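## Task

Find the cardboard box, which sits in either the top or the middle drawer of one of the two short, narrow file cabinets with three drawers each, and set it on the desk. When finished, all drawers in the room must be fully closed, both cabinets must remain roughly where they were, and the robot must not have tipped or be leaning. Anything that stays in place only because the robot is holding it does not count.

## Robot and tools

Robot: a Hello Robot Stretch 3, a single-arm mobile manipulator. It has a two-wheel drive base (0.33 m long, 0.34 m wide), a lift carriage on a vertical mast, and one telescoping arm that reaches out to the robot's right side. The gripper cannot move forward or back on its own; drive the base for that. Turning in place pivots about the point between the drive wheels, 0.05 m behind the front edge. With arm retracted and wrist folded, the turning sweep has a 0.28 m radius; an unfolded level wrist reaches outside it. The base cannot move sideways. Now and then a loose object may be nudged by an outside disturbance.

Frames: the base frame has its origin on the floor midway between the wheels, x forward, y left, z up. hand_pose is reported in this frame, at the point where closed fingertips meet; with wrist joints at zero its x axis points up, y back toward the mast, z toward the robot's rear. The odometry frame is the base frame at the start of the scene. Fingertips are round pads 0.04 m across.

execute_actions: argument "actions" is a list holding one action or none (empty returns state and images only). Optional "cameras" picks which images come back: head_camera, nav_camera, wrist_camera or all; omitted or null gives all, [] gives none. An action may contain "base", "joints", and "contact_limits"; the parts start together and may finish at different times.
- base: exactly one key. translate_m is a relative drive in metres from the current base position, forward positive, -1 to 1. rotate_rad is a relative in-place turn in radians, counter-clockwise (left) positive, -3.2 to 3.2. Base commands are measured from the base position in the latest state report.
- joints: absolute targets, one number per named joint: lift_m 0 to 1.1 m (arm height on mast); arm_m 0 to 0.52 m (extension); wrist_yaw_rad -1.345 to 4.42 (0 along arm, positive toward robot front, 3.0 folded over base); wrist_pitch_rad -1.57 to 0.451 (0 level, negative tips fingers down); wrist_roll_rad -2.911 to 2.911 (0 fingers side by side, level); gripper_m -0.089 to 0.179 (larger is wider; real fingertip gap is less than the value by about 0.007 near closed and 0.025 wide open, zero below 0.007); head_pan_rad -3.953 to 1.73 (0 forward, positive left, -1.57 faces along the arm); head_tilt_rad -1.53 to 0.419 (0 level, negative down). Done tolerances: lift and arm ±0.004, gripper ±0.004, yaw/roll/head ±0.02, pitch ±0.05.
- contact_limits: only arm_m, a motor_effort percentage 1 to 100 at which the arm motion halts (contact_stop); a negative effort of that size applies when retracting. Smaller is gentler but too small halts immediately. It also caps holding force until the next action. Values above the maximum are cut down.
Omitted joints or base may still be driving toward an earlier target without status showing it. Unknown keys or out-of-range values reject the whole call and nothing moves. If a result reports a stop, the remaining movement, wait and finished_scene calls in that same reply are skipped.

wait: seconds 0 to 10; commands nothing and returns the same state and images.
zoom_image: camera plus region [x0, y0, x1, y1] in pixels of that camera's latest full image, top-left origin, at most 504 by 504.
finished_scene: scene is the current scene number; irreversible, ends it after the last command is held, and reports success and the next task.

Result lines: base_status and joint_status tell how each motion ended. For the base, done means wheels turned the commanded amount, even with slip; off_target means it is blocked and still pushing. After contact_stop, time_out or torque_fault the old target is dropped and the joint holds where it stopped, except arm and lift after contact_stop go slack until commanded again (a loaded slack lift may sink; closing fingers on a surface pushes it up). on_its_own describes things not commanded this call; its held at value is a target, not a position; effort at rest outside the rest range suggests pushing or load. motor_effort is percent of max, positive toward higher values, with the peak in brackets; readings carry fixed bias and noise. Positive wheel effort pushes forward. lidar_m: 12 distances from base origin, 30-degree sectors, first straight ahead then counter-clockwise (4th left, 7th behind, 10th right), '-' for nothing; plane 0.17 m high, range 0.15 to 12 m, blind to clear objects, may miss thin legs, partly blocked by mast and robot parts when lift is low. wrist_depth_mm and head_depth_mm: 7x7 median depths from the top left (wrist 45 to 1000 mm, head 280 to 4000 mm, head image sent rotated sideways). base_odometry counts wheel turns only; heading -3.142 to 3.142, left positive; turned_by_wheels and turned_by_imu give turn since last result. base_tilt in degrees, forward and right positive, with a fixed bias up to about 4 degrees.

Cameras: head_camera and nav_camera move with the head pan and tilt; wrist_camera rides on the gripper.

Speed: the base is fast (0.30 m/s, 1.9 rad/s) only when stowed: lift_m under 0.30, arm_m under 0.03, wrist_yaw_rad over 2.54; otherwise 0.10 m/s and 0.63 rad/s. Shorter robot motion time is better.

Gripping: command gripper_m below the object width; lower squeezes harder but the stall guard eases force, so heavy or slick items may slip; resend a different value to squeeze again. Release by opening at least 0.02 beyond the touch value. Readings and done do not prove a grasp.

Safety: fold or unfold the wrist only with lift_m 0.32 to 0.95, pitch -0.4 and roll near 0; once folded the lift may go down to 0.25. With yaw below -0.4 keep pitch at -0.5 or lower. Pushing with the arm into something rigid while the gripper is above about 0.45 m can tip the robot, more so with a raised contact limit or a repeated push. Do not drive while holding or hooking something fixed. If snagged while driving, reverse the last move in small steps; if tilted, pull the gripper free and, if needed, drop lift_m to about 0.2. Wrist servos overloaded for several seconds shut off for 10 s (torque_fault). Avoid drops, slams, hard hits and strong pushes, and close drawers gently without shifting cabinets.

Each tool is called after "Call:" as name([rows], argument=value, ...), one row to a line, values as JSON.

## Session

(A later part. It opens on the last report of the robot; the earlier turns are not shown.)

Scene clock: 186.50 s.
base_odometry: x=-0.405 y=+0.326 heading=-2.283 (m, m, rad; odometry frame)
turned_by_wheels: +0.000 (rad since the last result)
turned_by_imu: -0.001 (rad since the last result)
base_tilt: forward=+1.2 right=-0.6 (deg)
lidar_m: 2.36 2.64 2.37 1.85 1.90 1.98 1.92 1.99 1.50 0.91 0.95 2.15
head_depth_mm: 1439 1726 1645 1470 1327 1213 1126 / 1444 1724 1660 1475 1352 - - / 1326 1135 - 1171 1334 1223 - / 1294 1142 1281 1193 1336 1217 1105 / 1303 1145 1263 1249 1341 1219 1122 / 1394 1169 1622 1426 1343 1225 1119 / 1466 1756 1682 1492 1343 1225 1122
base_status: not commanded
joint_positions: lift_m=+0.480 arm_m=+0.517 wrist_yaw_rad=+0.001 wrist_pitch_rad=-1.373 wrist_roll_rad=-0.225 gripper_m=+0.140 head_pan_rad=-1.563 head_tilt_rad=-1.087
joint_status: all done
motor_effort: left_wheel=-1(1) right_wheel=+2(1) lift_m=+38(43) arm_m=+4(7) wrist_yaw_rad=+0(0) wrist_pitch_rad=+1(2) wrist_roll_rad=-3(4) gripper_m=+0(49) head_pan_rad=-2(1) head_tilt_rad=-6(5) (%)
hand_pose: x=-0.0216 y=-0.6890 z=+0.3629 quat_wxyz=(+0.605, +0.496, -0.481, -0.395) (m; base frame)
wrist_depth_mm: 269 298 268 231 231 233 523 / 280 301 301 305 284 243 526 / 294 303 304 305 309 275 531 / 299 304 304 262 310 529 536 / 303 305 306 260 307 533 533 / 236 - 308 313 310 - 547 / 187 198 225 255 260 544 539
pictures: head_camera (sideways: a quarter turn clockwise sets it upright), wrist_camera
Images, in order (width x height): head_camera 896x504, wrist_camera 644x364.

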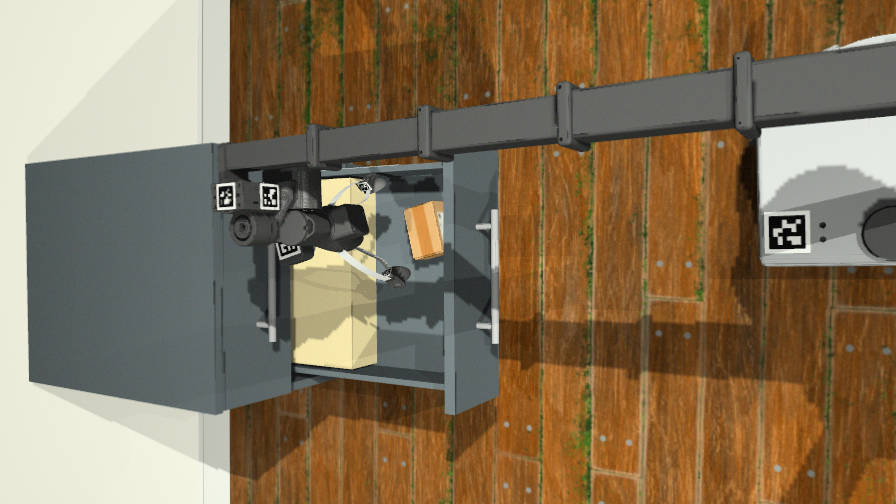

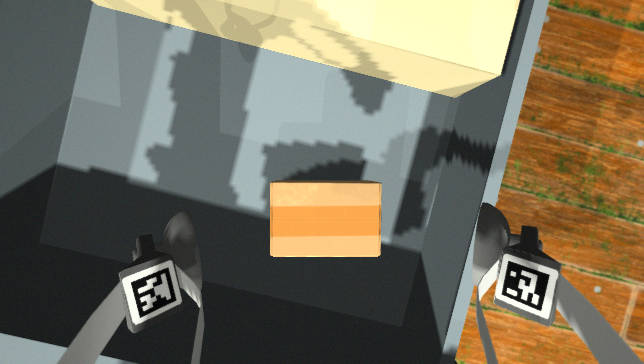

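Call:
execute_actions([
  {"joints": {"arm_m": 0.510, "lift_m": 0.39, "gripper_m": 0.125}},
], cameras=["wrist_camera"])

Scene clock: 197.53 s.
base_odometry: x=-0.405 y=+0.326 heading=-2.283 (m, m, rad; odometry frame)
turned_by_wheels: +0.000 (rad since the last result)
turned_by_imu: -0.001 (rad since the last result)
base_tilt: forward=+1.3 right=-0.7 (deg)
lidar_m: 2.36 2.64 2.37 1.84 1.90 1.98 1.92 2.00 1.49 0.91 0.94 2.15
head_depth_mm: 1440 1723 1653 1472 1325 1209 1123 / 1447 1714 1660 1490 1341 1237 - / 1322 1140 - 1172 1335 1223 - / 1295 1138 1259 1164 1335 1220 1106 / 1307 1144 1254 1253 1336 1218 1118 / 1398 1175 1616 1424 1344 1219 1121 / 1460 1744 1670 1495 1349 1226 1122
base_status: not commanded
joint_positions: lift_m=+0.390 arm_m=+0.510 wrist_yaw_rad=+0.001 wrist_pitch_rad=-1.373 wrist_roll_rad=-0.225 gripper_m=+0.125 head_pan_rad=-1.563 head_tilt_rad=-1.087
joint_status: all done
motor_effort: left_wheel=-2(1) right_wheel=+1(1) lift_m=+38(38) arm_m=-4(4) wrist_yaw_rad=+0(0) wrist_pitch_rad=+1(1) wrist_roll_rad=-3(3) gripper_m=+0(61) head_pan_rad=-2(2) head_tilt_rad=-6(6) (%)
hand_pose: x=-0.0216 y=-0.6820 z=+0.2729 quat_wxyz=(+0.605, +0.496, -0.481, -0.395) (m; base frame)
wrist_depth_mm: 211 212 213 215 210 186 155 / 211 213 216 215 219 218 153 / 213 214 216 217 218 218 146 / 215 216 217 169 220 203 148 / 216 216 217 170 171 171 149 / 215 217 219 171 222 - 444 / 179 190 212 222 223 168 448
pictures: wrist_camera
Images, in order (width x height): wrist_camera 644x364.

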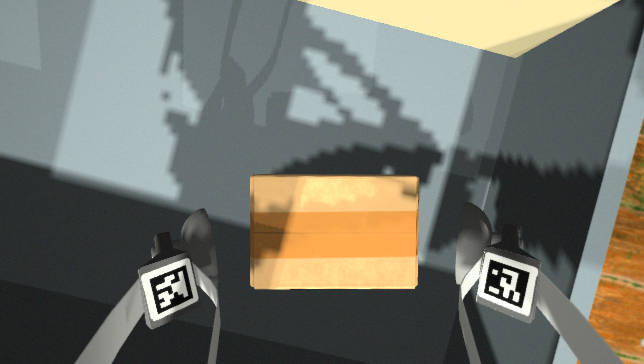

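Call:
execute_actions([
  {"joints": {"lift_m": 0.343}},
], cameras=["wrist_camera"])

Scene clock: 200.27 s.
base_odometry: x=-0.405 y=+0.326 heading=-2.284 (m, m, rad; odometry frame)
turned_by_wheels: +0.000 (rad since the last result)
turned_by_imu: -0.001 (rad since the last result)
base_tilt: forward=+1.2 right=-0.7 (deg)
lidar_m: 2.36 2.64 2.36 1.84 1.90 1.98 1.92 2.00 1.50 0.91 0.95 2.15
head_depth_mm: 1438 1720 1646 1472 1329 1214 1129 / 1447 1734 1656 1473 1339 1219 - / 1323 1136 1223 1157 1334 1219 - / 1295 1141 1258 1191 1340 1224 1107 / 1300 1143 1259 1248 1339 1224 1120 / 1393 1168 1619 1424 1342 1223 1122 / 1457 1745 1679 1492 1349 1225 1125
base_status: not commanded
joint_positions: lift_m=+0.349 arm_m=+0.510 wrist_yaw_rad=+0.001 wrist_pitch_rad=-1.375 wrist_roll_rad=-0.225 gripper_m=+0.125 head_pan_rad=-1.563 head_tilt_rad=-1.087
joint_status: lift_m contact_stop (moved -0.041 of -0.047)
on_its_own: lift_m is slack since a contact_stop, until your next command for it (your +0.343 is given up)
motor_effort: left_wheel=-3(4) right_wheel=+4(4) lift_m=+40(40) arm_m=-3(4) wrist_yaw_rad=+0(0) wrist_pitch_rad=+2(3) wrist_roll_rad=-3(3) gripper_m=-1(3) head_pan_rad=-2(2) head_tilt_rad=-5(6) (%)
hand_pose: x=-0.0216 y=-0.6815 z=+0.2320 quat_wxyz=(+0.605, +0.497, -0.481, -0.395) (m; base frame)
wrist_depth_mm: 173 173 176 177 177 179 156 / 174 174 176 177 179 179 153 / 175 175 177 178 180 181 146 / 175 177 178 130 131 181 139 / 177 177 130 130 131 171 133 / 178 178 131 131 132 - 126 / 177 180 181 181 183 168 115
pictures: wrist_camera
Images, in order (width x height): wrist_camera 644x364.

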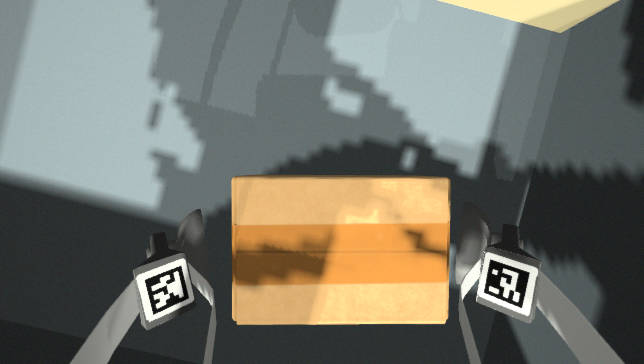

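Call:
execute_actions([
  {"joints": {"lift_m": 0.357}},
], cameras=[])

Call:
execute_actions([
  {"joints": {"gripper_m": 0.05}},
], cameras=["wrist_camera"])

Scene clock: 202.83 s.
base_odometry: x=-0.405 y=+0.326 heading=-2.284 (m, m, rad; odometry frame)
turned_by_wheels: +0.000 (rad since the last result)
turned_by_imu: +0.000 (rad since the last result)
base_tilt: forward=+1.2 right=-0.7 (deg)
lidar_m: 2.37 2.65 2.36 1.85 1.90 1.97 1.92 2.00 1.49 0.90 0.95 2.15
head_depth_mm: 1438 1722 1649 1473 1329 1209 1125 / 1445 1726 1663 1485 1343 1213 - / 1330 1136 1223 1162 1333 1216 - / 1296 1139 1265 1178 1345 1218 1109 / 1307 1146 1261 1254 1337 1221 1119 / 1398 1169 1611 1421 1347 1222 1123 / 1464 1750 1682 1490 1345 1228 1121
base_status: not commanded
joint_positions: lift_m=+0.357 arm_m=+0.510 wrist_yaw_rad=+0.001 wrist_pitch_rad=-1.373 wrist_roll_rad=-0.225 gripper_m=+0.125 head_pan_rad=-1.563 head_tilt_rad=-1.087
joint_status: all done
motor_effort: left_wheel=-2(3) right_wheel=+2(4) lift_m=+50(52) arm_m=-3(3) wrist_yaw_rad=+0(0) wrist_pitch_rad=+1(2) wrist_roll_rad=-3(3) gripper_m=+0(1) head_pan_rad=-2(1) head_tilt_rad=-5(6) (%)
hand_pose: x=-0.0216 y=-0.6819 z=+0.2396 quat_wxyz=(+0.605, +0.496, -0.481, -0.395) (m; base frame)
wrist_depth_mm: 179 179 180 183 184 184 156 / 180 181 182 183 184 186 153 / 181 182 182 184 186 187 146 / 182 182 183 136 137 188 139 / 183 183 136 137 137 171 133 / 183 185 137 137 138 - 126 / 178 185 187 189 190 168 115
pictures: none
No camera images: the call's "cameras" was empty. Leave "cameras" out to get every camera's image.

Scene clock: 204.07 s.
base_odometry: x=-0.405 y=+0.326 heading=-2.284 (m, m, rad; odometry frame)
turned_by_wheels: +0.000 (rad since the last result)
turned_by_imu: +0.000 (rad since the last result)
base_tilt: forward=+1.1 right=-0.6 (deg)
lidar_m: 2.36 2.64 2.37 1.85 1.90 1.97 1.92 1.99 1.49 0.91 0.94 2.15
head_depth_mm: 1441 1721 1635 1474 1331 1210 1126 / 1444 1721 1654 1491 1337 1213 - / 1320 1135 1226 1170 1335 1215 - / 1299 1141 1255 1159 1338 1221 1107 / 1305 1143 1263 1253 1341 1222 1121 / 1390 1169 1615 1424 1345 1219 1123 / 1457 1754 1679 1494 1354 1223 1127
base_status: not commanded
joint_positions: lift_m=+0.357 arm_m=+0.510 wrist_yaw_rad=+0.001 wrist_pitch_rad=-1.373 wrist_roll_rad=-0.225 gripper_m=+0.051 head_pan_rad=-1.563 head_tilt_rad=-1.087
joint_status: all done
motor_effort: left_wheel=-2(2) right_wheel=+2(2) lift_m=+50(49) arm_m=-4(4) wrist_yaw_rad=+0(0) wrist_pitch_rad=+1(1) wrist_roll_rad=-3(3) gripper_m=-21(94) head_pan_rad=-1(2) head_tilt_rad=-5(5) (%)
hand_pose: x=-0.0216 y=-0.6820 z=+0.2396 quat_wxyz=(+0.605, +0.496, -0.481, -0.395) (m; base frame)
wrist_depth_mm: 179 180 182 183 184 184 155 / 179 180 182 183 185 187 153 / 181 182 183 184 186 187 145 / 181 183 184 132 133 188 139 / 182 184 131 132 133 182 133 / 183 185 132 133 134 160 128 / 177 185 187 188 189 177 119
pictures: wrist_camera
Images, in order (width x height): wrist_camera 644x364.

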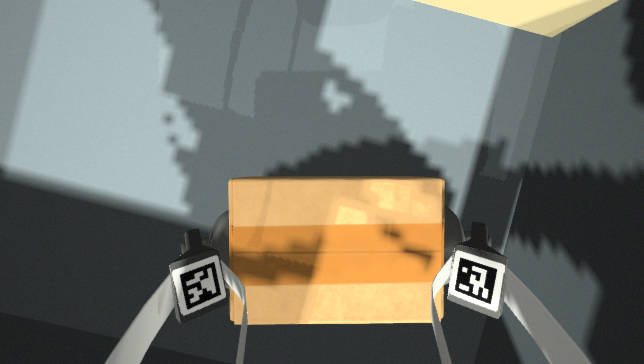

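Call:
execute_actions([
  {"joints": {"lift_m": 0.53}},
], cameras=["wrist_camera"])

Call:
execute_actions([
  {"base": {"translate_m": 0.085}, "joints": {"arm_m": 0.03, "wrist_roll_rad": 0.0}},
], cameras=["head_camera"])

Scene clock: 218.17 s.
base_odometry: x=-0.405 y=+0.326 heading=-2.284 (m, m, rad; odometry frame)
turned_by_wheels: +0.000 (rad since the last result)
turned_by_imu: -0.001 (rad since the last result)
base_tilt: forward=+1.1 right=-0.7 (deg)
lidar_m: 2.36 2.65 2.37 1.85 1.90 1.98 1.92 1.99 1.50 0.90 0.94 2.14
head_depth_mm: 1445 1720 1649 1472 1333 1211 1118 / 1446 1724 1662 1488 - - - / 1325 1164 1289 1159 1343 1226 - / 1302 1141 1260 1247 1334 1222 1105 / 1301 1145 1262 1246 1338 1219 1121 / 1385 1172 1614 1423 1338 1229 1121 / 1456 1751 1667 1493 1346 1227 1123
base_status: not commanded
joint_positions: lift_m=+0.530 arm_m=+0.510 wrist_yaw_rad=+0.001 wrist_pitch_rad=-1.373 wrist_roll_rad=-0.225 gripper_m=+0.054 head_pan_rad=-1.563 head_tilt_rad=-1.087
joint_status: all done
motor_effort: left_wheel=-2(2) right_wheel=+2(2) lift_m=+51(54) arm_m=-3(4) wrist_yaw_rad=+0(0) wrist_pitch_rad=+1(1) wrist_roll_rad=-3(3) gripper_m=-19(19) head_pan_rad=-2(2) head_tilt_rad=-6(5) (%)
hand_pose: x=-0.0216 y=-0.6820 z=+0.4125 quat_wxyz=(+0.605, +0.496, -0.481, -0.395) (m; base frame)
wrist_depth_mm: 288 329 288 280 280 292 578 / 286 350 351 352 304 574 580 / 296 348 354 356 356 577 578 / 308 353 355 132 133 577 581 / 304 351 132 132 133 583 581 / 229 253 132 133 133 586 585 / 566 569 231 232 260 580 592
pictures: wrist_camera
Images, in order (width x height): wrist_camera 644x364.

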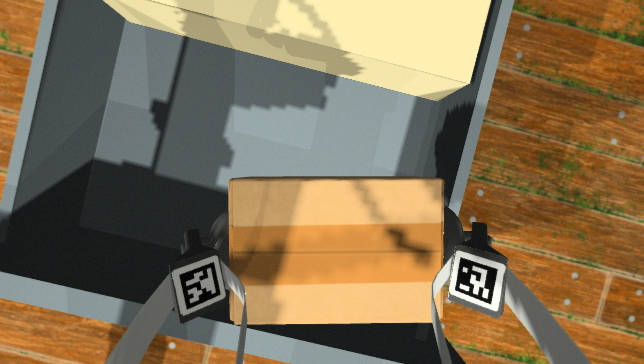

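Scene clock: 222.87 s.
base_odometry: x=-0.460 y=+0.261 heading=-2.284 (m, m, rad; odometry frame)
turned_by_wheels: +0.000 (rad since the last result)
turned_by_imu: -0.001 (rad since the last result)
base_tilt: forward=+1.2 right=-0.7 (deg)
lidar_m: 2.27 2.57 2.36 1.86 1.90 2.06 2.01 2.00 0.93 0.91 1.52 2.16
head_depth_mm: 1447 1723 1652 1475 1329 1232 1117 / 1356 1154 1573 1408 1356 - - / 1293 1142 1264 1247 1354 - - / 1296 1136 1266 1247 1340 1205 1109 / 1329 1143 1283 1255 1344 1223 1122 / 1465 1750 1673 1487 1341 1221 1123 / 1461 1751 1678 1494 1352 1225 1124
base_status: done
joint_positions: lift_m=+0.530 arm_m=+0.030 wrist_yaw_rad=+0.001 wrist_pitch_rad=-1.373 wrist_roll_rad=-0.004 gripper_m=+0.054 head_pan_rad=-1.563 head_tilt_rad=-1.087
joint_status: all done
motor_effort: left_wheel=-2(3) right_wheel=+2(5) lift_m=+51(51) arm_m=-4(4) wrist_yaw_rad=+0(1) wrist_pitch_rad=+0(1) wrist_roll_rad=+2(4) gripper_m=-19(19) head_pan_rad=-1(2) head_tilt_rad=-5(6) (%)
hand_pose: x=-0.0216 y=-0.2020 z=+0.4125 quat_wxyz=(+0.548, +0.449, -0.545, -0.447) (m; base frame)
wrist_depth_mm: 571 566 564 570 564 569 558 / 577 565 569 559 565 557 566 / 578 569 577 564 563 568 567 / 571 575 572 132 132 565 570 / 583 575 132 132 133 565 567 / 591 580 132 133 134 575 568 / 589 580 575 - - 582 571
pictures: head_camera (sideways: a quarter turn clockwise sets it upright)
Images, in order (width x height): head_camera 896x504.

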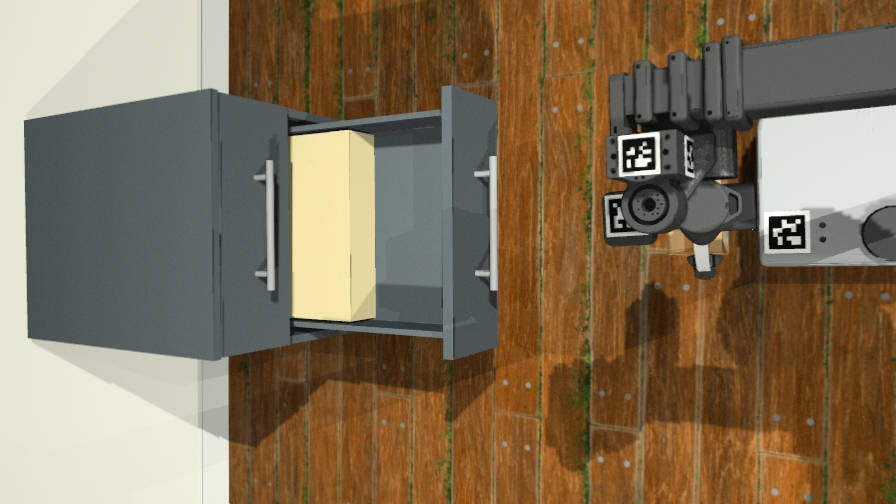

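Call:
execute_actions([
  {"joints": {"lift_m": 0.173, "wrist_pitch_rad": 0.0}},
], cameras=["head_camera", "wrist_camera"])

Scene clock: 228.03 s.
base_odometry: x=-0.460 y=+0.261 heading=-2.284 (m, m, rad; odometry frame)
turned_by_wheels: +0.000 (rad since the last result)
turned_by_imu: -0.001 (rad since the last result)
base_tilt: forward=+1.3 right=-0.5 (deg)
lidar_m: 2.28 2.57 2.37 1.85 1.90 2.06 2.01 2.00 0.94 0.91 1.53 2.15
head_depth_mm: 1445 1713 1648 1477 1323 1212 1121 / 1356 1160 1573 1408 1337 1220 - / 1295 1137 1260 1245 1316 1250 - / 1297 1139 1263 1245 1299 1223 1106 / 1338 1145 1282 1256 1336 1223 1120 / 1462 1749 1671 1491 1344 1222 1121 / 1463 1751 1679 1496 1343 1221 1126
base_status: not commanded
joint_positions: lift_m=+0.173 arm_m=+0.030 wrist_yaw_rad=+0.001 wrist_pitch_rad=-0.035 wrist_roll_rad=-0.004 gripper_m=+0.054 head_pan_rad=-1.563 head_tilt_rad=-1.087
joint_status: all done
motor_effort: left_wheel=-2(1) right_wheel=+1(1) lift_m=+40(43) arm_m=-4(3) wrist_yaw_rad=+0(0) wrist_pitch_rad=+17(16) wrist_roll_rad=+2(2) gripper_m=-19(19) head_pan_rad=-2(2) head_tilt_rad=-6(6) (%)
hand_pose: x=-0.0212 y=-0.4305 z=+0.2788 quat_wxyz=(+0.709, +0.013, -0.705, -0.012) (m; base frame)
wrist_depth_mm: - - 583 571 562 - - / - - 604 594 582 - - / - 301 298 293 292 287 - / - 315 305 132 133 297 - / 837 728 132 132 132 309 833 / 610 609 133 133 133 630 594 / 476 478 462 464 462 476 472
pictures: head_camera (sideways: a quarter turn clockwise sets it upright), wrist_camera
Images, in order (width x height): head_camera 896x504, wrist_camera 644x364.

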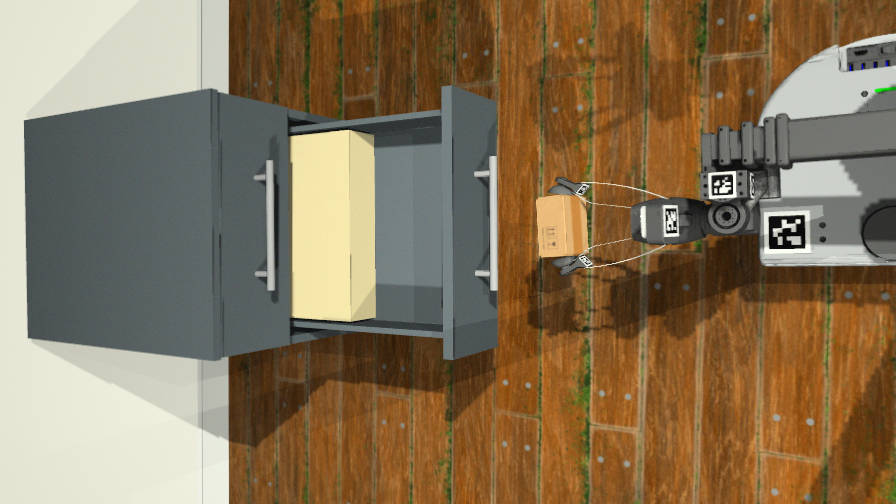

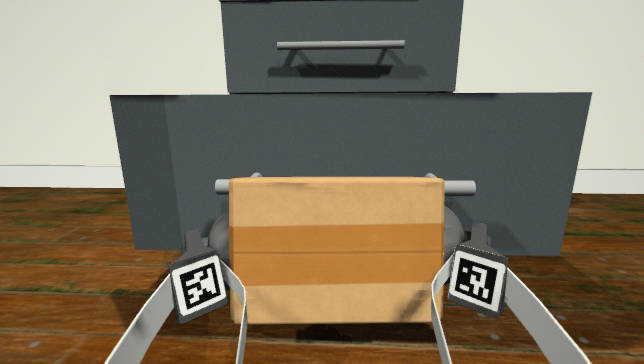

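Call:
execute_actions([
  {"joints": {"arm_m": 0.16}, "contact_limits": {"arm_m": 14}},
], cameras=["head_camera", "wrist_camera"])

Scene clock: 232.77 s.
base_odometry: x=-0.460 y=+0.261 heading=-2.284 (m, m, rad; odometry frame)
turned_by_wheels: +0.000 (rad since the last result)
turned_by_imu: -0.001 (rad since the last result)
base_tilt: forward=+1.2 right=-0.7 (deg)
lidar_m: 2.27 2.58 2.36 1.86 1.90 2.06 2.01 2.00 0.94 0.91 1.53 2.15
head_depth_mm: 1445 1725 1651 1470 1330 1211 1126 / 1351 1155 1577 1412 1330 1213 - / 1294 1136 1281 1201 1359 1202 - / 1295 1142 1289 1150 1352 1221 1104 / 1336 1142 1302 1285 1340 1222 1119 / 1463 1744 1668 1485 1342 1219 1125 / 1468 1750 1675 1490 1344 1226 1123
base_status: not commanded
joint_positions: lift_m=+0.173 arm_m=+0.160 wrist_yaw_rad=+0.001 wrist_pitch_rad=-0.034 wrist_roll_rad=-0.004 gripper_m=+0.054 head_pan_rad=-1.563 head_tilt_rad=-1.088
joint_status: all done
motor_effort: left_wheel=-2(3) right_wheel=+1(2) lift_m=+40(40) arm_m=+3(13) wrist_yaw_rad=+0(1) wrist_pitch_rad=+16(18) wrist_roll_rad=+2(2) gripper_m=-19(19) head_pan_rad=-2(2) head_tilt_rad=-5(6) (%)
contact_limits: arm_m 14 (drawing in: default 27, maximum 44; extending or still: default 36, maximum 59)
hand_pose: x=-0.0212 y=-0.5600 z=+0.2791 quat_wxyz=(+0.709, +0.013, -0.705, -0.012) (m; base frame)
wrist_depth_mm: - 986 464 449 448 927 908 / - - 480 471 458 957 940 / 218 214 211 207 206 204 202 / 229 223 216 131 132 212 209 / 731 232 132 132 132 217 219 / 582 243 132 132 132 228 228 / 486 478 463 459 458 474 480
pictures: head_camera (sideways: a quarter turn clockwise sets it upright), wrist_camera
Images, in order (width x height): head_camera 896x504, wrist_camera 644x364.

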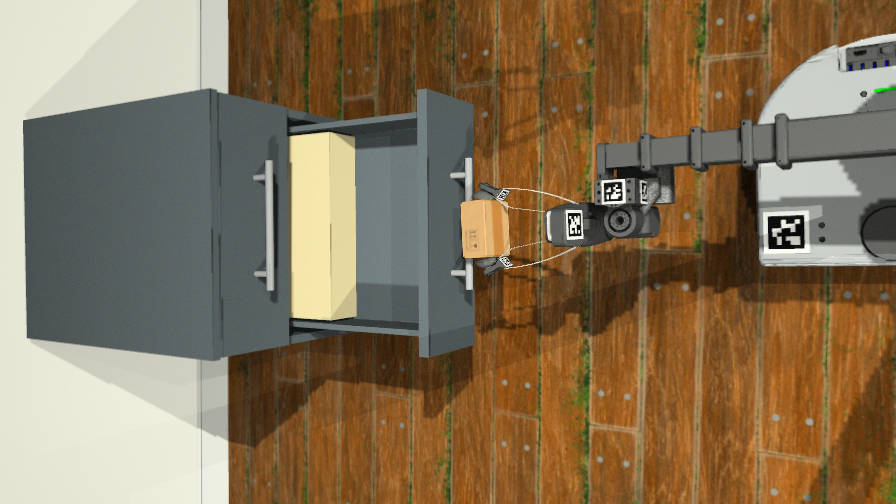

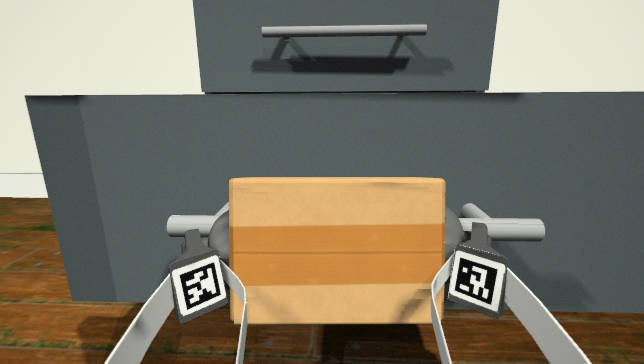

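Call:
execute_actions([
  {"joints": {"arm_m": 0.455, "head_tilt_rad": -0.9}, "contact_limits": {"arm_m": 15}},
], cameras=["head_camera", "wrist_camera"])

Scene clock: 237.37 s.
base_odometry: x=-0.460 y=+0.261 heading=-2.284 (m, m, rad; odometry frame)
turned_by_wheels: +0.000 (rad since the last result)
turned_by_imu: -0.001 (rad since the last result)
base_tilt: forward=+1.2 right=-0.6 (deg)
lidar_m: 2.28 2.57 2.36 1.86 1.90 2.06 2.01 2.00 0.93 0.91 1.53 2.15
head_depth_mm: 1320 1515 1780 1691 1459 1279 1144 / 1324 1483 1261 1587 1462 1285 1157 / 1326 1433 1198 1295 1496 1290 1147 / 1323 1445 1205 1282 1455 1294 1147 / 1329 1469 1241 1400 1477 1297 1155 / 1331 1534 1812 1718 1476 1297 1156 / 1337 1535 1810 1718 1491 1296 1157
base_status: not commanded
joint_positions: lift_m=+0.173 arm_m=+0.454 wrist_yaw_rad=-0.002 wrist_pitch_rad=-0.036 wrist_roll_rad=-0.004 gripper_m=+0.054 head_pan_rad=-1.563 head_tilt_rad=-0.903
joint_status: all done
on_its_own: arm_m is at rest, and its effort (+15) is outside its rest range (-14 to +14)
motor_effort: left_wheel=-1(3) right_wheel=+0(3) lift_m=+40(40) arm_m=+15(21) wrist_yaw_rad=+3(9) wrist_pitch_rad=+17(18) wrist_roll_rad=+2(2) gripper_m=-19(19) head_pan_rad=-2(1) head_tilt_rad=+0(13) (%)
contact_limits: arm_m 15 (drawing in: default 27, maximum 44; extending or still: default 36, maximum 59)
hand_pose: x=-0.0220 y=-0.8540 z=+0.2785 quat_wxyz=(+0.709, +0.012, -0.705, -0.014) (m; base frame)
wrist_depth_mm: 195 193 191 189 187 185 183 / 204 200 199 196 194 192 189 / 213 210 208 204 203 200 198 / 224 218 213 130 130 209 206 / 718 228 131 131 130 214 215 / 578 240 132 132 131 225 225 / 467 252 250 245 241 240 235
pictures: head_camera (sideways: a quarter turn clockwise sets it upright), wrist_camera
Images, in order (width x height): head_camera 896x504, wrist_camera 644x364.

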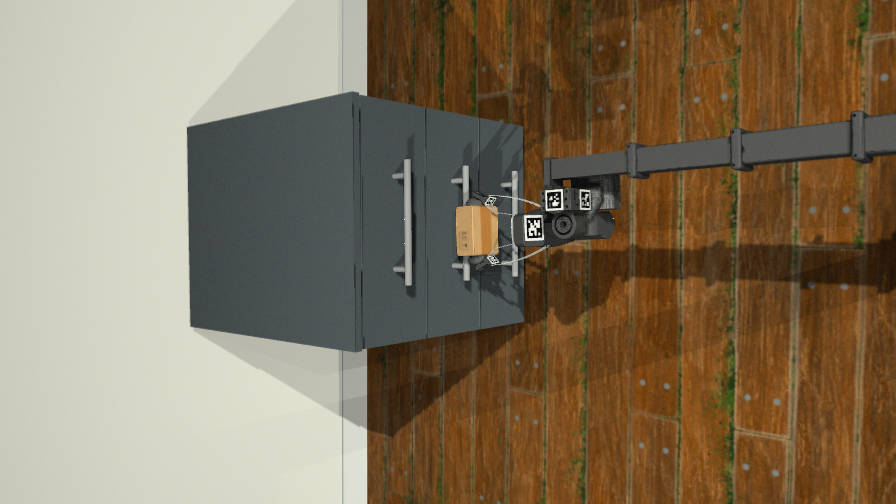

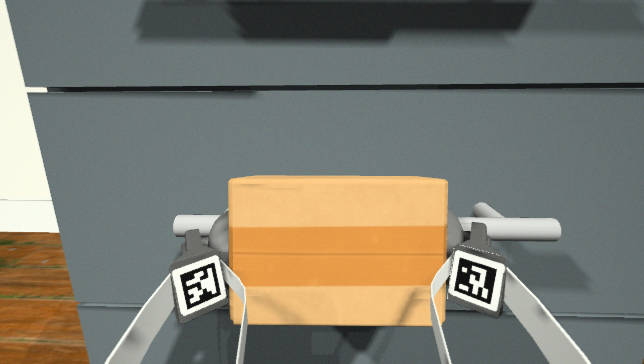

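Call:
execute_actions([
  {"joints": {"arm_m": 0.30, "head_pan_rad": 0.0, "head_tilt_rad": -0.55}},
], cameras=["head_camera", "nav_camera"])

Scene clock: 246.13 s.
base_odometry: x=-0.460 y=+0.261 heading=-2.284 (m, m, rad; odometry frame)
turned_by_wheels: +0.000 (rad since the last result)
turned_by_imu: -0.001 (rad since the last result)
base_tilt: forward=+1.1 right=-0.7 (deg)
lidar_m: 2.28 2.58 2.37 1.86 1.90 2.06 2.01 1.99 0.94 0.91 1.53 2.16
head_depth_mm: 2374 2553 2821 2633 1987 1598 1336 / 2376 2548 2828 2651 1999 1607 1334 / 2381 2549 2811 2667 2010 1607 1343 / 2390 2543 2824 2675 2012 1616 1343 / 2391 2555 2420 2551 2025 1620 1346 / 2389 2604 2824 2737 2044 1628 1358 / 2393 2580 2838 2747 2035 1631 1361
base_status: not commanded
joint_positions: lift_m=+0.173 arm_m=+0.300 wrist_yaw_rad=-0.001 wrist_pitch_rad=-0.034 wrist_roll_rad=-0.004 gripper_m=+0.054 head_pan_rad=-0.007 head_tilt_rad=-0.557
joint_status: all done
motor_effort: left_wheel=-1(1) right_wheel=+1(1) lift_m=+40(40) arm_m=-3(16) wrist_yaw_rad=+3(3) wrist_pitch_rad=+17(18) wrist_roll_rad=+2(2) gripper_m=-19(19) head_pan_rad=+3(31) head_tilt_rad=+2(21) (%)
hand_pose: x=-0.0218 y=-0.7005 z=+0.2791 quat_wxyz=(+0.709, +0.012, -0.705, -0.013) (m; base frame)
wrist_depth_mm: 877 844 333 329 324 324 800 / 905 853 343 342 338 335 831 / 926 910 360 353 351 348 846 / 971 959 366 131 131 365 871 / 821 841 132 131 131 378 823 / 607 614 132 131 132 599 597 / 480 473 441 441 421 440 475
pictures: head_camera (sideways: a quarter turn clockwise sets it upright), nav_camera (sideways: a quarter turn counterclockwise sets it upright)
Images, in order (width x height): head_camera 896x504, nav_camera 672x504.

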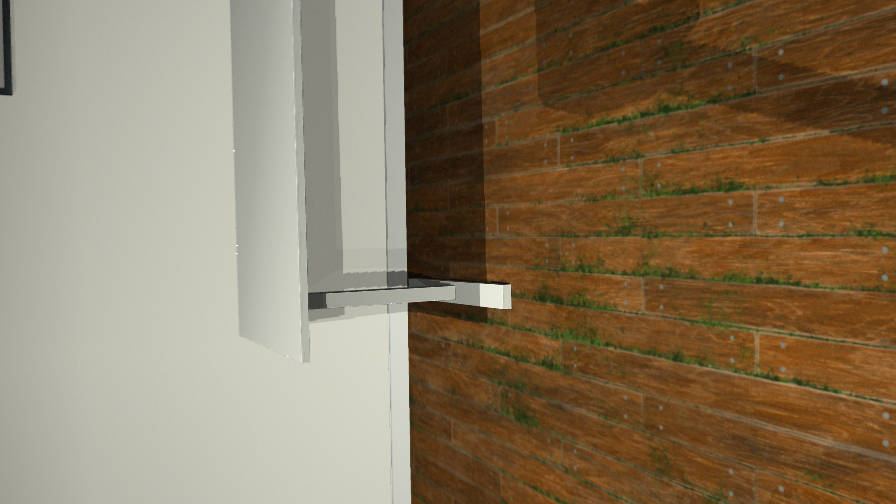

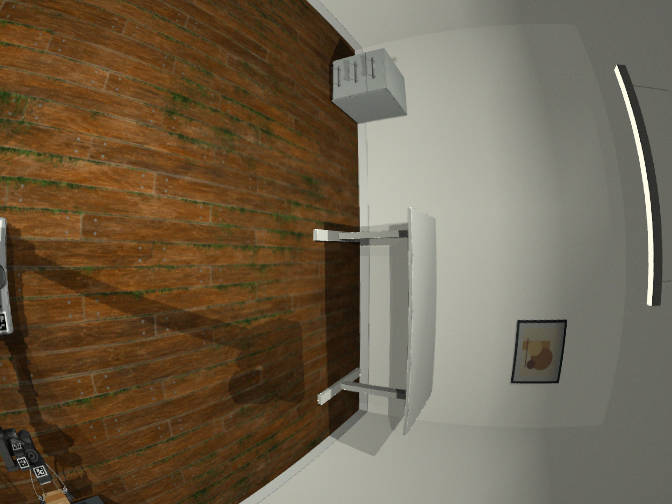

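Call:
execute_actions([
  {"base": {"translate_m": 1.0}, "joints": {"arm_m": 0.02, "lift_m": 0.94, "wrist_pitch_rad": -1.37}},
], cameras=["head_camera"])

Scene clock: 263.07 s.
base_odometry: x=-1.114 y=-0.495 heading=-2.284 (m, m, rad; odometry frame)
turned_by_wheels: +0.000 (rad since the last result)
turned_by_imu: +0.002 (rad since the last result)
base_tilt: forward=+1.1 right=-0.6 (deg)
lidar_m: 1.28 1.80 1.78 2.26 2.30 2.61 2.99 1.28 1.23 1.50 1.57 1.66
head_depth_mm: 1490 1624 1692 1167 1987 1597 1335 / 1494 1619 1707 1174 2011 1603 1334 / 1494 1619 1700 1183 2008 1611 1345 / 1500 1632 1711 1189 2017 1622 1344 / 1502 1624 1716 1196 1888 1619 1345 / 1513 1637 1766 1206 2036 1618 1353 / 1509 1636 1792 1982 2047 1633 1359
base_status: done
joint_positions: lift_m=+0.940 arm_m=+0.020 wrist_yaw_rad=-0.001 wrist_pitch_rad=-1.370 wrist_roll_rad=-0.004 gripper_m=+0.054 head_pan_rad=-0.007 head_tilt_rad=-0.557
joint_status: all done
motor_effort: left_wheel=-2(3) right_wheel=+1(4) lift_m=+51(53) arm_m=-4(4) wrist_yaw_rad=+2(3) wrist_pitch_rad=+0(15) wrist_roll_rad=+2(2) gripper_m=-19(19) head_pan_rad=+3(3) head_tilt_rad=+2(2) (%)
hand_pose: x=-0.0217 y=-0.1928 z=+0.8226 quat_wxyz=(+0.549, +0.448, -0.546, -0.447) (m; base frame)
wrist_depth_mm: 993 970 965 950 955 957 959 / 987 987 963 975 963 966 961 / 964 979 984 961 968 929 963 / 980 954 984 131 131 954 963 / - 987 131 131 131 971 972 / - - 132 132 132 989 962 / - - - 986 986 969 978
pictures: head_camera (sideways: a quarter turn clockwise sets it upright)
Images, in order (width x height): head_camera 896x504.

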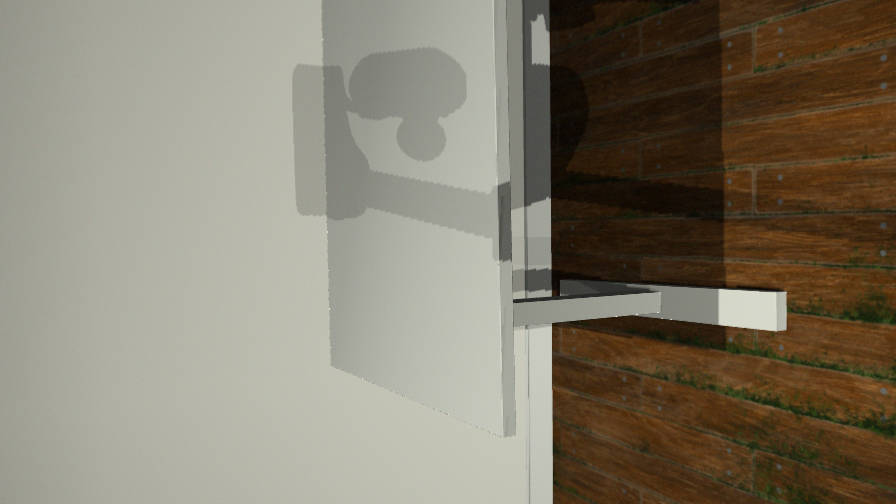

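Call:
execute_actions([
  {"base": {"translate_m": 0.40}, "joints": {"head_pan_rad": -1.57, "head_tilt_rad": -0.9}},
], cameras=[])

Call:
execute_actions([
  {"base": {"rotate_rad": 1.61}},
], cameras=["head_camera", "wrist_camera"])

Scene clock: 270.87 s.
base_odometry: x=-1.376 y=-0.798 heading=-2.284 (m, m, rad; odometry frame)
turned_by_wheels: +0.000 (rad since the last result)
turned_by_imu: +0.001 (rad since the last result)
base_tilt: forward=+1.2 right=-0.8 (deg)
lidar_m: 0.89 1.43 1.52 2.24 2.35 2.62 3.38 1.53 1.56 1.52 1.38 1.39
head_depth_mm: 1355 1561 1736 - - - 1150 / 1368 1567 1830 - - - 1132 / 1370 1570 1841 - - - 1128 / 1374 1578 1839 1727 1459 1337 1121 / 1384 1579 1865 1729 1488 1301 1161 / 1383 1586 1855 1731 1491 1307 1161 / 1392 1604 1870 1750 1490 1307 1162
base_status: done
joint_positions: lift_m=+0.940 arm_m=+0.020 wrist_yaw_rad=-0.001 wrist_pitch_rad=-1.370 wrist_roll_rad=-0.004 gripper_m=+0.054 head_pan_rad=-1.563 head_tilt_rad=-0.889
joint_status: all done
motor_effort: left_wheel=-2(3) right_wheel=+1(4) lift_m=+51(51) arm_m=-4(4) wrist_yaw_rad=+2(2) wrist_pitch_rad=-1(1) wrist_roll_rad=+2(2) gripper_m=-19(19) head_pan_rad=-1(29) head_tilt_rad=-5(22) (%)
hand_pose: x=-0.0217 y=-0.1928 z=+0.8226 quat_wxyz=(+0.549, +0.448, -0.546, -0.447) (m; base frame)
wrist_depth_mm: 964 963 970 958 940 941 938 / 966 969 952 974 967 952 940 / 974 985 974 971 966 960 959 / 984 979 960 131 131 973 954 / - 995 132 131 131 951 958 / 963 - 132 132 132 974 961 / - - - 990 991 973 969
pictures: none
No camera images: the call's "cameras" was empty. Leave "cameras" out to get every camera's image.

Scene clock: 274.37 s.
base_odometry: x=-1.376 y=-0.798 heading=-0.674 (m, m, rad; odometry frame)
turned_by_wheels: +1.610 (rad since the last result)
turned_by_imu: +1.581 (rad since the last result)
base_tilt: forward=+1.2 right=-0.6 (deg)
lidar_m: 2.24 2.38 2.69 3.39 1.57 1.54 1.51 1.39 1.38 0.89 1.44 1.52
head_depth_mm: 1210 1106 947 - - - 1149 / 1215 1118 897 - - - 1128 / 1223 1124 899 - - - 1127 / 1228 1124 903 790 1450 1323 1117 / 1238 1133 908 796 1467 1301 1156 / 1243 1345 911 818 1491 1299 1160 / 1255 1445 1653 1666 1499 1309 1160
base_status: done
joint_positions: lift_m=+0.940 arm_m=+0.020 wrist_yaw_rad=-0.001 wrist_pitch_rad=-1.370 wrist_roll_rad=-0.004 gripper_m=+0.054 head_pan_rad=-1.563 head_tilt_rad=-0.889
joint_status: not commanded
motor_effort: left_wheel=-3(7) right_wheel=+2(4) lift_m=+51(51) arm_m=-5(4) wrist_yaw_rad=+2(2) wrist_pitch_rad=-1(1) wrist_roll_rad=+2(2) gripper_m=-19(19) head_pan_rad=-2(2) head_tilt_rad=-5(4) (%)
hand_pose: x=-0.0217 y=-0.1928 z=+0.8226 quat_wxyz=(+0.549, +0.448, -0.546, -0.447) (m; base frame)
wrist_depth_mm: 962 976 966 970 951 959 971 / 952 970 962 966 953 961 937 / 963 983 976 978 972 940 979 / 974 972 980 130 131 953 984 / - 985 131 131 131 972 976 / - - 132 132 132 965 966 / - - - 976 956 985 955
pictures: head_camera (sideways: a quarter turn clockwise sets it upright), wrist_camera
Images, in order (width x height): head_camera 896x504, wrist_camera 644x364.

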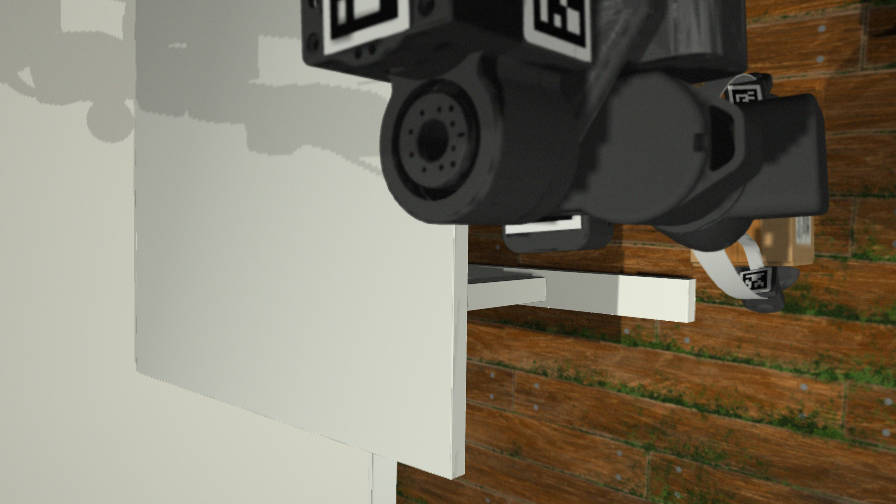

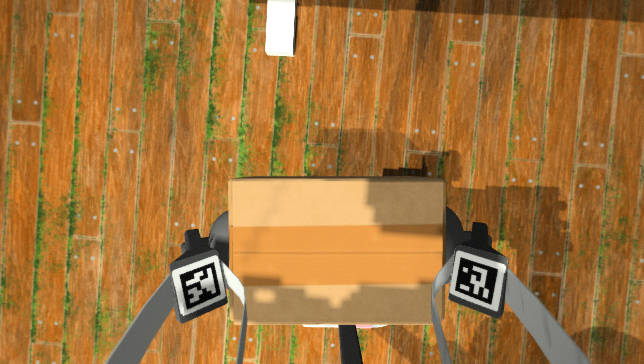

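Call:
execute_actions([
  {"joints": {"arm_m": 0.51}, "contact_limits": {"arm_m": 15}},
], cameras=["head_camera", "wrist_camera"])

Scene clock: 280.80 s.
base_odometry: x=-1.376 y=-0.798 heading=-0.674 (m, m, rad; odometry frame)
turned_by_wheels: +0.000 (rad since the last result)
turned_by_imu: -0.001 (rad since the last result)
base_tilt: forward=+1.1 right=-0.7 (deg)
lidar_m: 2.24 2.38 2.70 3.38 1.57 1.55 1.52 1.39 1.39 0.89 1.44 1.53
head_depth_mm: - 1054 892 784 1470 1293 1149 / 1263 1112 894 788 1470 1297 1147 / - 1096 852 788 1478 1293 1151 / 1228 1086 832 793 1478 1295 1155 / 1241 1130 907 795 1460 1304 1154 / 1243 1346 910 815 1493 1303 1162 / 1244 1435 1650 1669 1493 1310 1163
base_status: not commanded
joint_positions: lift_m=+0.940 arm_m=+0.510 wrist_yaw_rad=-0.001 wrist_pitch_rad=-1.370 wrist_roll_rad=-0.003 gripper_m=+0.054 head_pan_rad=-1.563 head_tilt_rad=-0.889
joint_status: all done
motor_effort: left_wheel=-3(3) right_wheel=+2(2) lift_m=+51(51) arm_m=+4(3) wrist_yaw_rad=+1(2) wrist_pitch_rad=-1(1) wrist_roll_rad=+1(2) gripper_m=-19(19) head_pan_rad=-2(2) head_tilt_rad=-5(5) (%)
contact_limits: arm_m 15 (drawing in: default 27, maximum 44; extending or still: default 36, maximum 59)
hand_pose: x=-0.0217 y=-0.6822 z=+0.8226 quat_wxyz=(+0.548, +0.448, -0.547, -0.447) (m; base frame)
wrist_depth_mm: 265 265 262 260 260 260 259 / 266 263 264 262 262 260 259 / 266 266 264 264 262 262 262 / 267 266 266 131 131 264 262 / 269 268 132 131 131 264 263 / 271 270 132 132 132 265 264 / 272 270 269 267 268 266 266
pictures: head_camera (sideways: a quarter turn clockwise sets it upright), wrist_camera
Images, in order (width x height): head_camera 896x504, wrist_camera 644x364.

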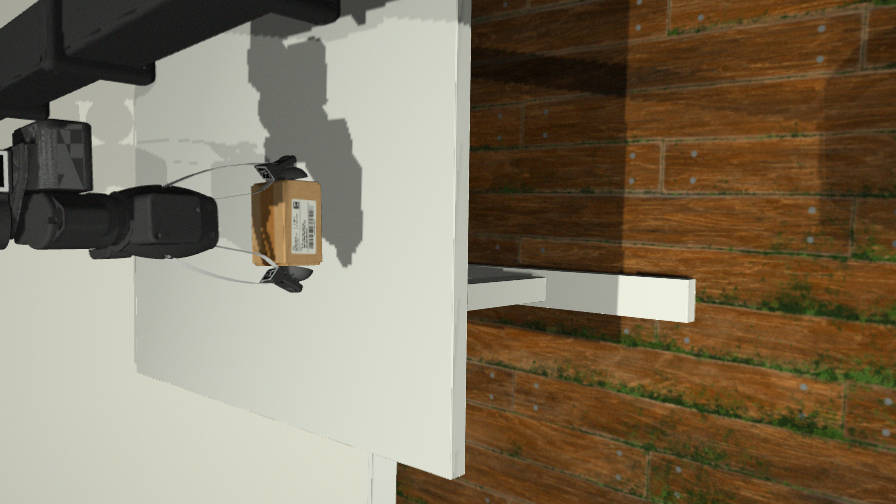

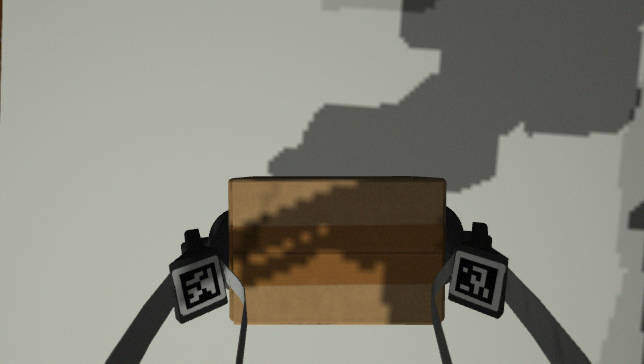

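Call:
execute_actions([
  {"joints": {"lift_m": 0.858}},
], cameras=["wrist_camera"])

Scene clock: 283.57 s.
base_odometry: x=-1.376 y=-0.798 heading=-0.674 (m, m, rad; odometry frame)
turned_by_wheels: +0.000 (rad since the last result)
turned_by_imu: +0.000 (rad since the last result)
base_tilt: forward=+1.2 right=-0.6 (deg)
lidar_m: 2.24 2.39 2.69 3.38 1.57 1.55 1.51 1.39 1.38 0.89 1.44 1.52
head_depth_mm: 1211 1194 - 1204 1463 1290 1145 / 1173 1057 870 786 1479 1293 1151 / 1156 1079 898 788 1478 1297 1157 / 1211 1146 833 792 1468 1298 1156 / 1236 1131 907 794 1460 1302 1158 / 1246 1346 910 818 1495 1306 1163 / 1252 1439 1637 1671 1491 1303 1163
base_status: not commanded
joint_positions: lift_m=+0.858 arm_m=+0.510 wrist_yaw_rad=-0.001 wrist_pitch_rad=-1.370 wrist_roll_rad=-0.003 gripper_m=+0.054 head_pan_rad=-1.563 head_tilt_rad=-0.889
joint_status: all done
motor_effort: left_wheel=-3(2) right_wheel=+2(2) lift_m=+40(44) arm_m=+3(4) wrist_yaw_rad=+2(2) wrist_pitch_rad=-1(0) wrist_roll_rad=+1(1) gripper_m=-19(19) head_pan_rad=-1(1) head_tilt_rad=-5(5) (%)
hand_pose: x=-0.0217 y=-0.6822 z=+0.7409 quat_wxyz=(+0.548, +0.448, -0.547, -0.447) (m; base frame)
wrist_depth_mm: 183 183 182 181 181 181 180 / 184 183 183 182 182 180 181 / 185 185 183 183 183 182 181 / 185 185 184 131 130 183 182 / 186 186 132 131 131 183 183 / 188 187 132 132 132 184 184 / 188 188 187 186 186 185 184
pictures: wrist_camera
Images, in order (width x height): wrist_camera 644x364.

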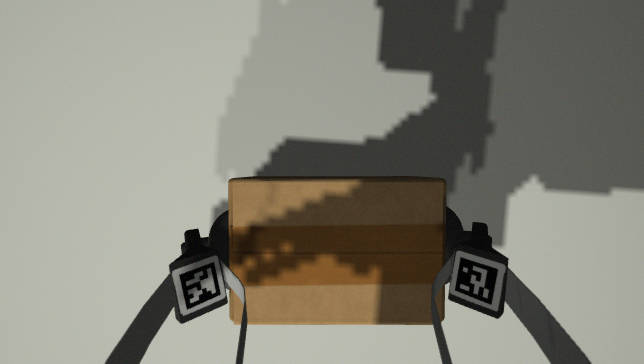

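Call:
execute_actions([
  {"joints": {"lift_m": 0.854}},
], cameras=[])

Call:
execute_actions([
  {"joints": {"gripper_m": 0.14}},
], cameras=[])

Call:
execute_actions([
  {"joints": {"lift_m": 0.94}},
])

Scene clock: 286.47 s.
base_odometry: x=-1.376 y=-0.798 heading=-0.674 (m, m, rad; odometry frame)
turned_by_wheels: +0.000 (rad since the last result)
turned_by_imu: +0.000 (rad since the last result)
base_tilt: forward=+1.2 right=-0.7 (deg)
lidar_m: 2.24 2.39 2.69 3.39 1.57 1.54 1.52 1.38 1.39 0.89 1.44 1.52
head_depth_mm: 1209 1186 - - 1463 1290 1150 / 1174 1043 873 785 1472 1289 1153 / 1181 1043 900 788 1476 1298 1154 / 1211 1163 833 790 1474 1303 1154 / 1238 1131 905 794 1462 1297 1161 / 1245 1341 908 817 1492 1304 1161 / 1254 1444 1663 1659 1499 1310 1165
base_status: not commanded
joint_positions: lift_m=+0.854 arm_m=+0.510 wrist_yaw_rad=-0.001 wrist_pitch_rad=-1.370 wrist_roll_rad=-0.003 gripper_m=+0.054 head_pan_rad=-1.563 head_tilt_rad=-0.889
joint_status: all done
motor_effort: left_wheel=-2(2) right_wheel=+2(2) lift_m=+36(39) arm_m=+3(4) wrist_yaw_rad=+2(2) wrist_pitch_rad=+0(0) wrist_roll_rad=+1(1) gripper_m=-19(19) head_pan_rad=-2(2) head_tilt_rad=-5(5) (%)
hand_pose: x=-0.0217 y=-0.6822 z=+0.7371 quat_wxyz=(+0.548, +0.448, -0.547, -0.447) (m; base frame)
wrist_depth_mm: 180 180 179 178 178 177 176 / 180 180 180 179 178 178 177 / 182 181 179 179 179 178 178 / 182 182 181 131 131 179 179 / 184 182 132 131 131 180 180 / 184 183 132 132 132 180 180 / 184 184 184 182 183 181 180
pictures: none
No camera images: the call's "cameras" was empty. Leave "cameras" out to get every camera's image.

Scene clock: 287.83 s.
base_odometry: x=-1.376 y=-0.798 heading=-0.674 (m, m, rad; odometry frame)
turned_by_wheels: +0.000 (rad since the last result)
turned_by_imu: +0.000 (rad since the last result)
base_tilt: forward=+1.1 right=-0.6 (deg)
lidar_m: 2.24 2.38 2.70 3.39 1.57 1.55 1.52 1.38 1.39 0.89 1.44 1.53
head_depth_mm: 1211 1186 - - 1462 1291 1147 / 1179 1039 874 787 1471 1289 1151 / 1180 1045 887 789 1481 1298 1155 / 1207 1164 835 792 1467 1296 1156 / 1239 1130 906 794 1461 1299 1156 / 1243 1348 912 816 1497 1307 1159 / 1250 1435 1652 1674 1496 1307 1160
base_status: not commanded
joint_positions: lift_m=+0.854 arm_m=+0.510 wrist_yaw_rad=-0.001 wrist_pitch_rad=-1.371 wrist_roll_rad=-0.003 gripper_m=+0.140 head_pan_rad=-1.563 head_tilt_rad=-0.889
joint_status: all done
motor_effort: left_wheel=-2(3) right_wheel=+2(2) lift_m=+38(38) arm_m=+4(4) wrist_yaw_rad=+2(3) wrist_pitch_rad=+0(0) wrist_roll_rad=+1(1) gripper_m=+0(83) head_pan_rad=-1(2) head_tilt_rad=-5(5) (%)
hand_pose: x=-0.0217 y=-0.6820 z=+0.7370 quat_wxyz=(+0.548, +0.448, -0.546, -0.448) (m; base frame)
wrist_depth_mm: 180 179 178 178 177 176 176 / 181 180 179 180 178 178 177 / 181 180 180 179 179 178 177 / 182 181 181 131 130 179 178 / 183 182 134 131 130 180 179 / 184 - 134 131 131 - 180 / 185 184 183 183 182 182 180
pictures: none
No camera images: the call's "cameras" was empty. Leave "cameras" out to get every camera's image.

Scene clock: 289.43 s.
base_odometry: x=-1.376 y=-0.798 heading=-0.674 (m, m, rad; odometry frame)
turned_by_wheels: +0.000 (rad since the last result)
turned_by_imu: +0.000 (rad since the last result)
base_tilt: forward=+1.2 right=-0.6 (deg)
lidar_m: 2.24 2.39 2.69 3.39 1.57 1.54 1.51 1.39 1.38 0.89 1.44 1.52
head_depth_mm: - 1051 892 786 1475 1286 1148 / 1255 1112 896 787 1475 1295 1150 / - 1079 874 787 1476 1296 1154 / 1224 1051 876 791 1473 1298 1160 / 1232 1130 905 795 1463 1300 1157 / 1245 1345 908 816 1492 1303 1162 / 1248 1439 1643 1670 1495 1312 1161
base_status: not commanded
joint_positions: lift_m=+0.940 arm_m=+0.510 wrist_yaw_rad=-0.001 wrist_pitch_rad=-1.371 wrist_roll_rad=-0.003 gripper_m=+0.140 head_pan_rad=-1.563 head_tilt_rad=-0.889
joint_status: all done
motor_effort: left_wheel=-3(2) right_wheel=+2(2) lift_m=+50(52) arm_m=+4(3) wrist_yaw_rad=+2(2) wrist_pitch_rad=+0(0) wrist_roll_rad=+1(1) gripper_m=+0(0) head_pan_rad=-2(1) head_tilt_rad=-4(5) (%)
hand_pose: x=-0.0217 y=-0.6820 z=+0.8226 quat_wxyz=(+0.548, +0.448, -0.546, -0.448) (m; base frame)
wrist_depth_mm: 264 263 263 262 260 261 259 / 266 265 263 263 262 261 260 / 266 266 265 265 263 262 260 / 268 267 266 216 265 263 262 / 270 266 267 216 265 264 264 / 270 - 269 268 266 - 265 / 272 272 270 268 267 267 265
pictures: head_camera (sideways: a quarter turn clockwise sets it upright), nav_camera (sideways: a quarter turn counterclockwise sets it upright), wrist_camera
Images, in order (width x height): head_camera 896x504, nav_camera 672x504, wrist_camera 644x364.

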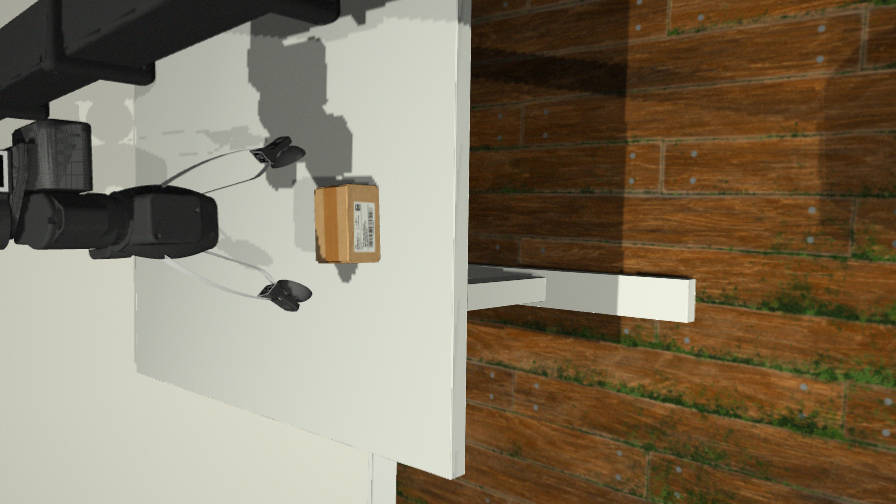

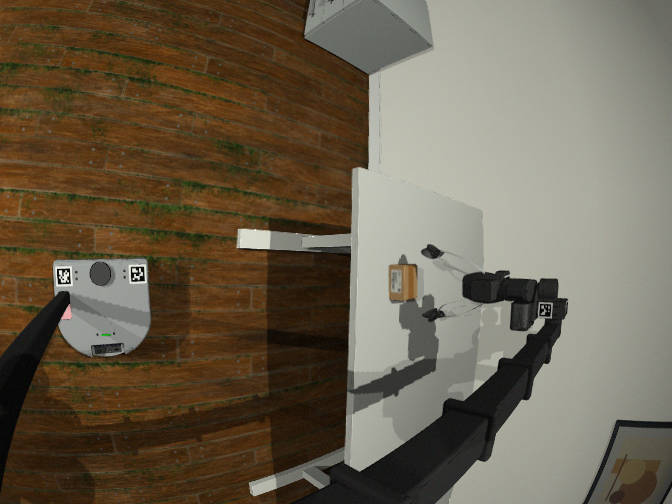

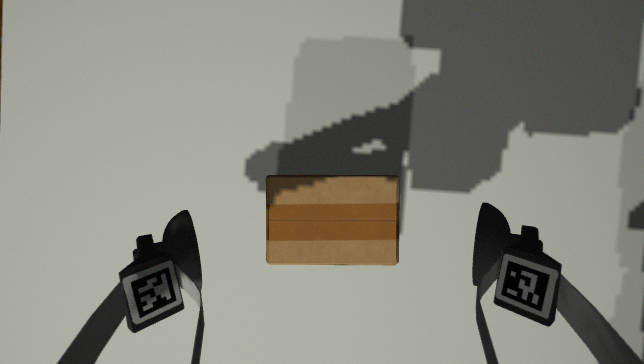

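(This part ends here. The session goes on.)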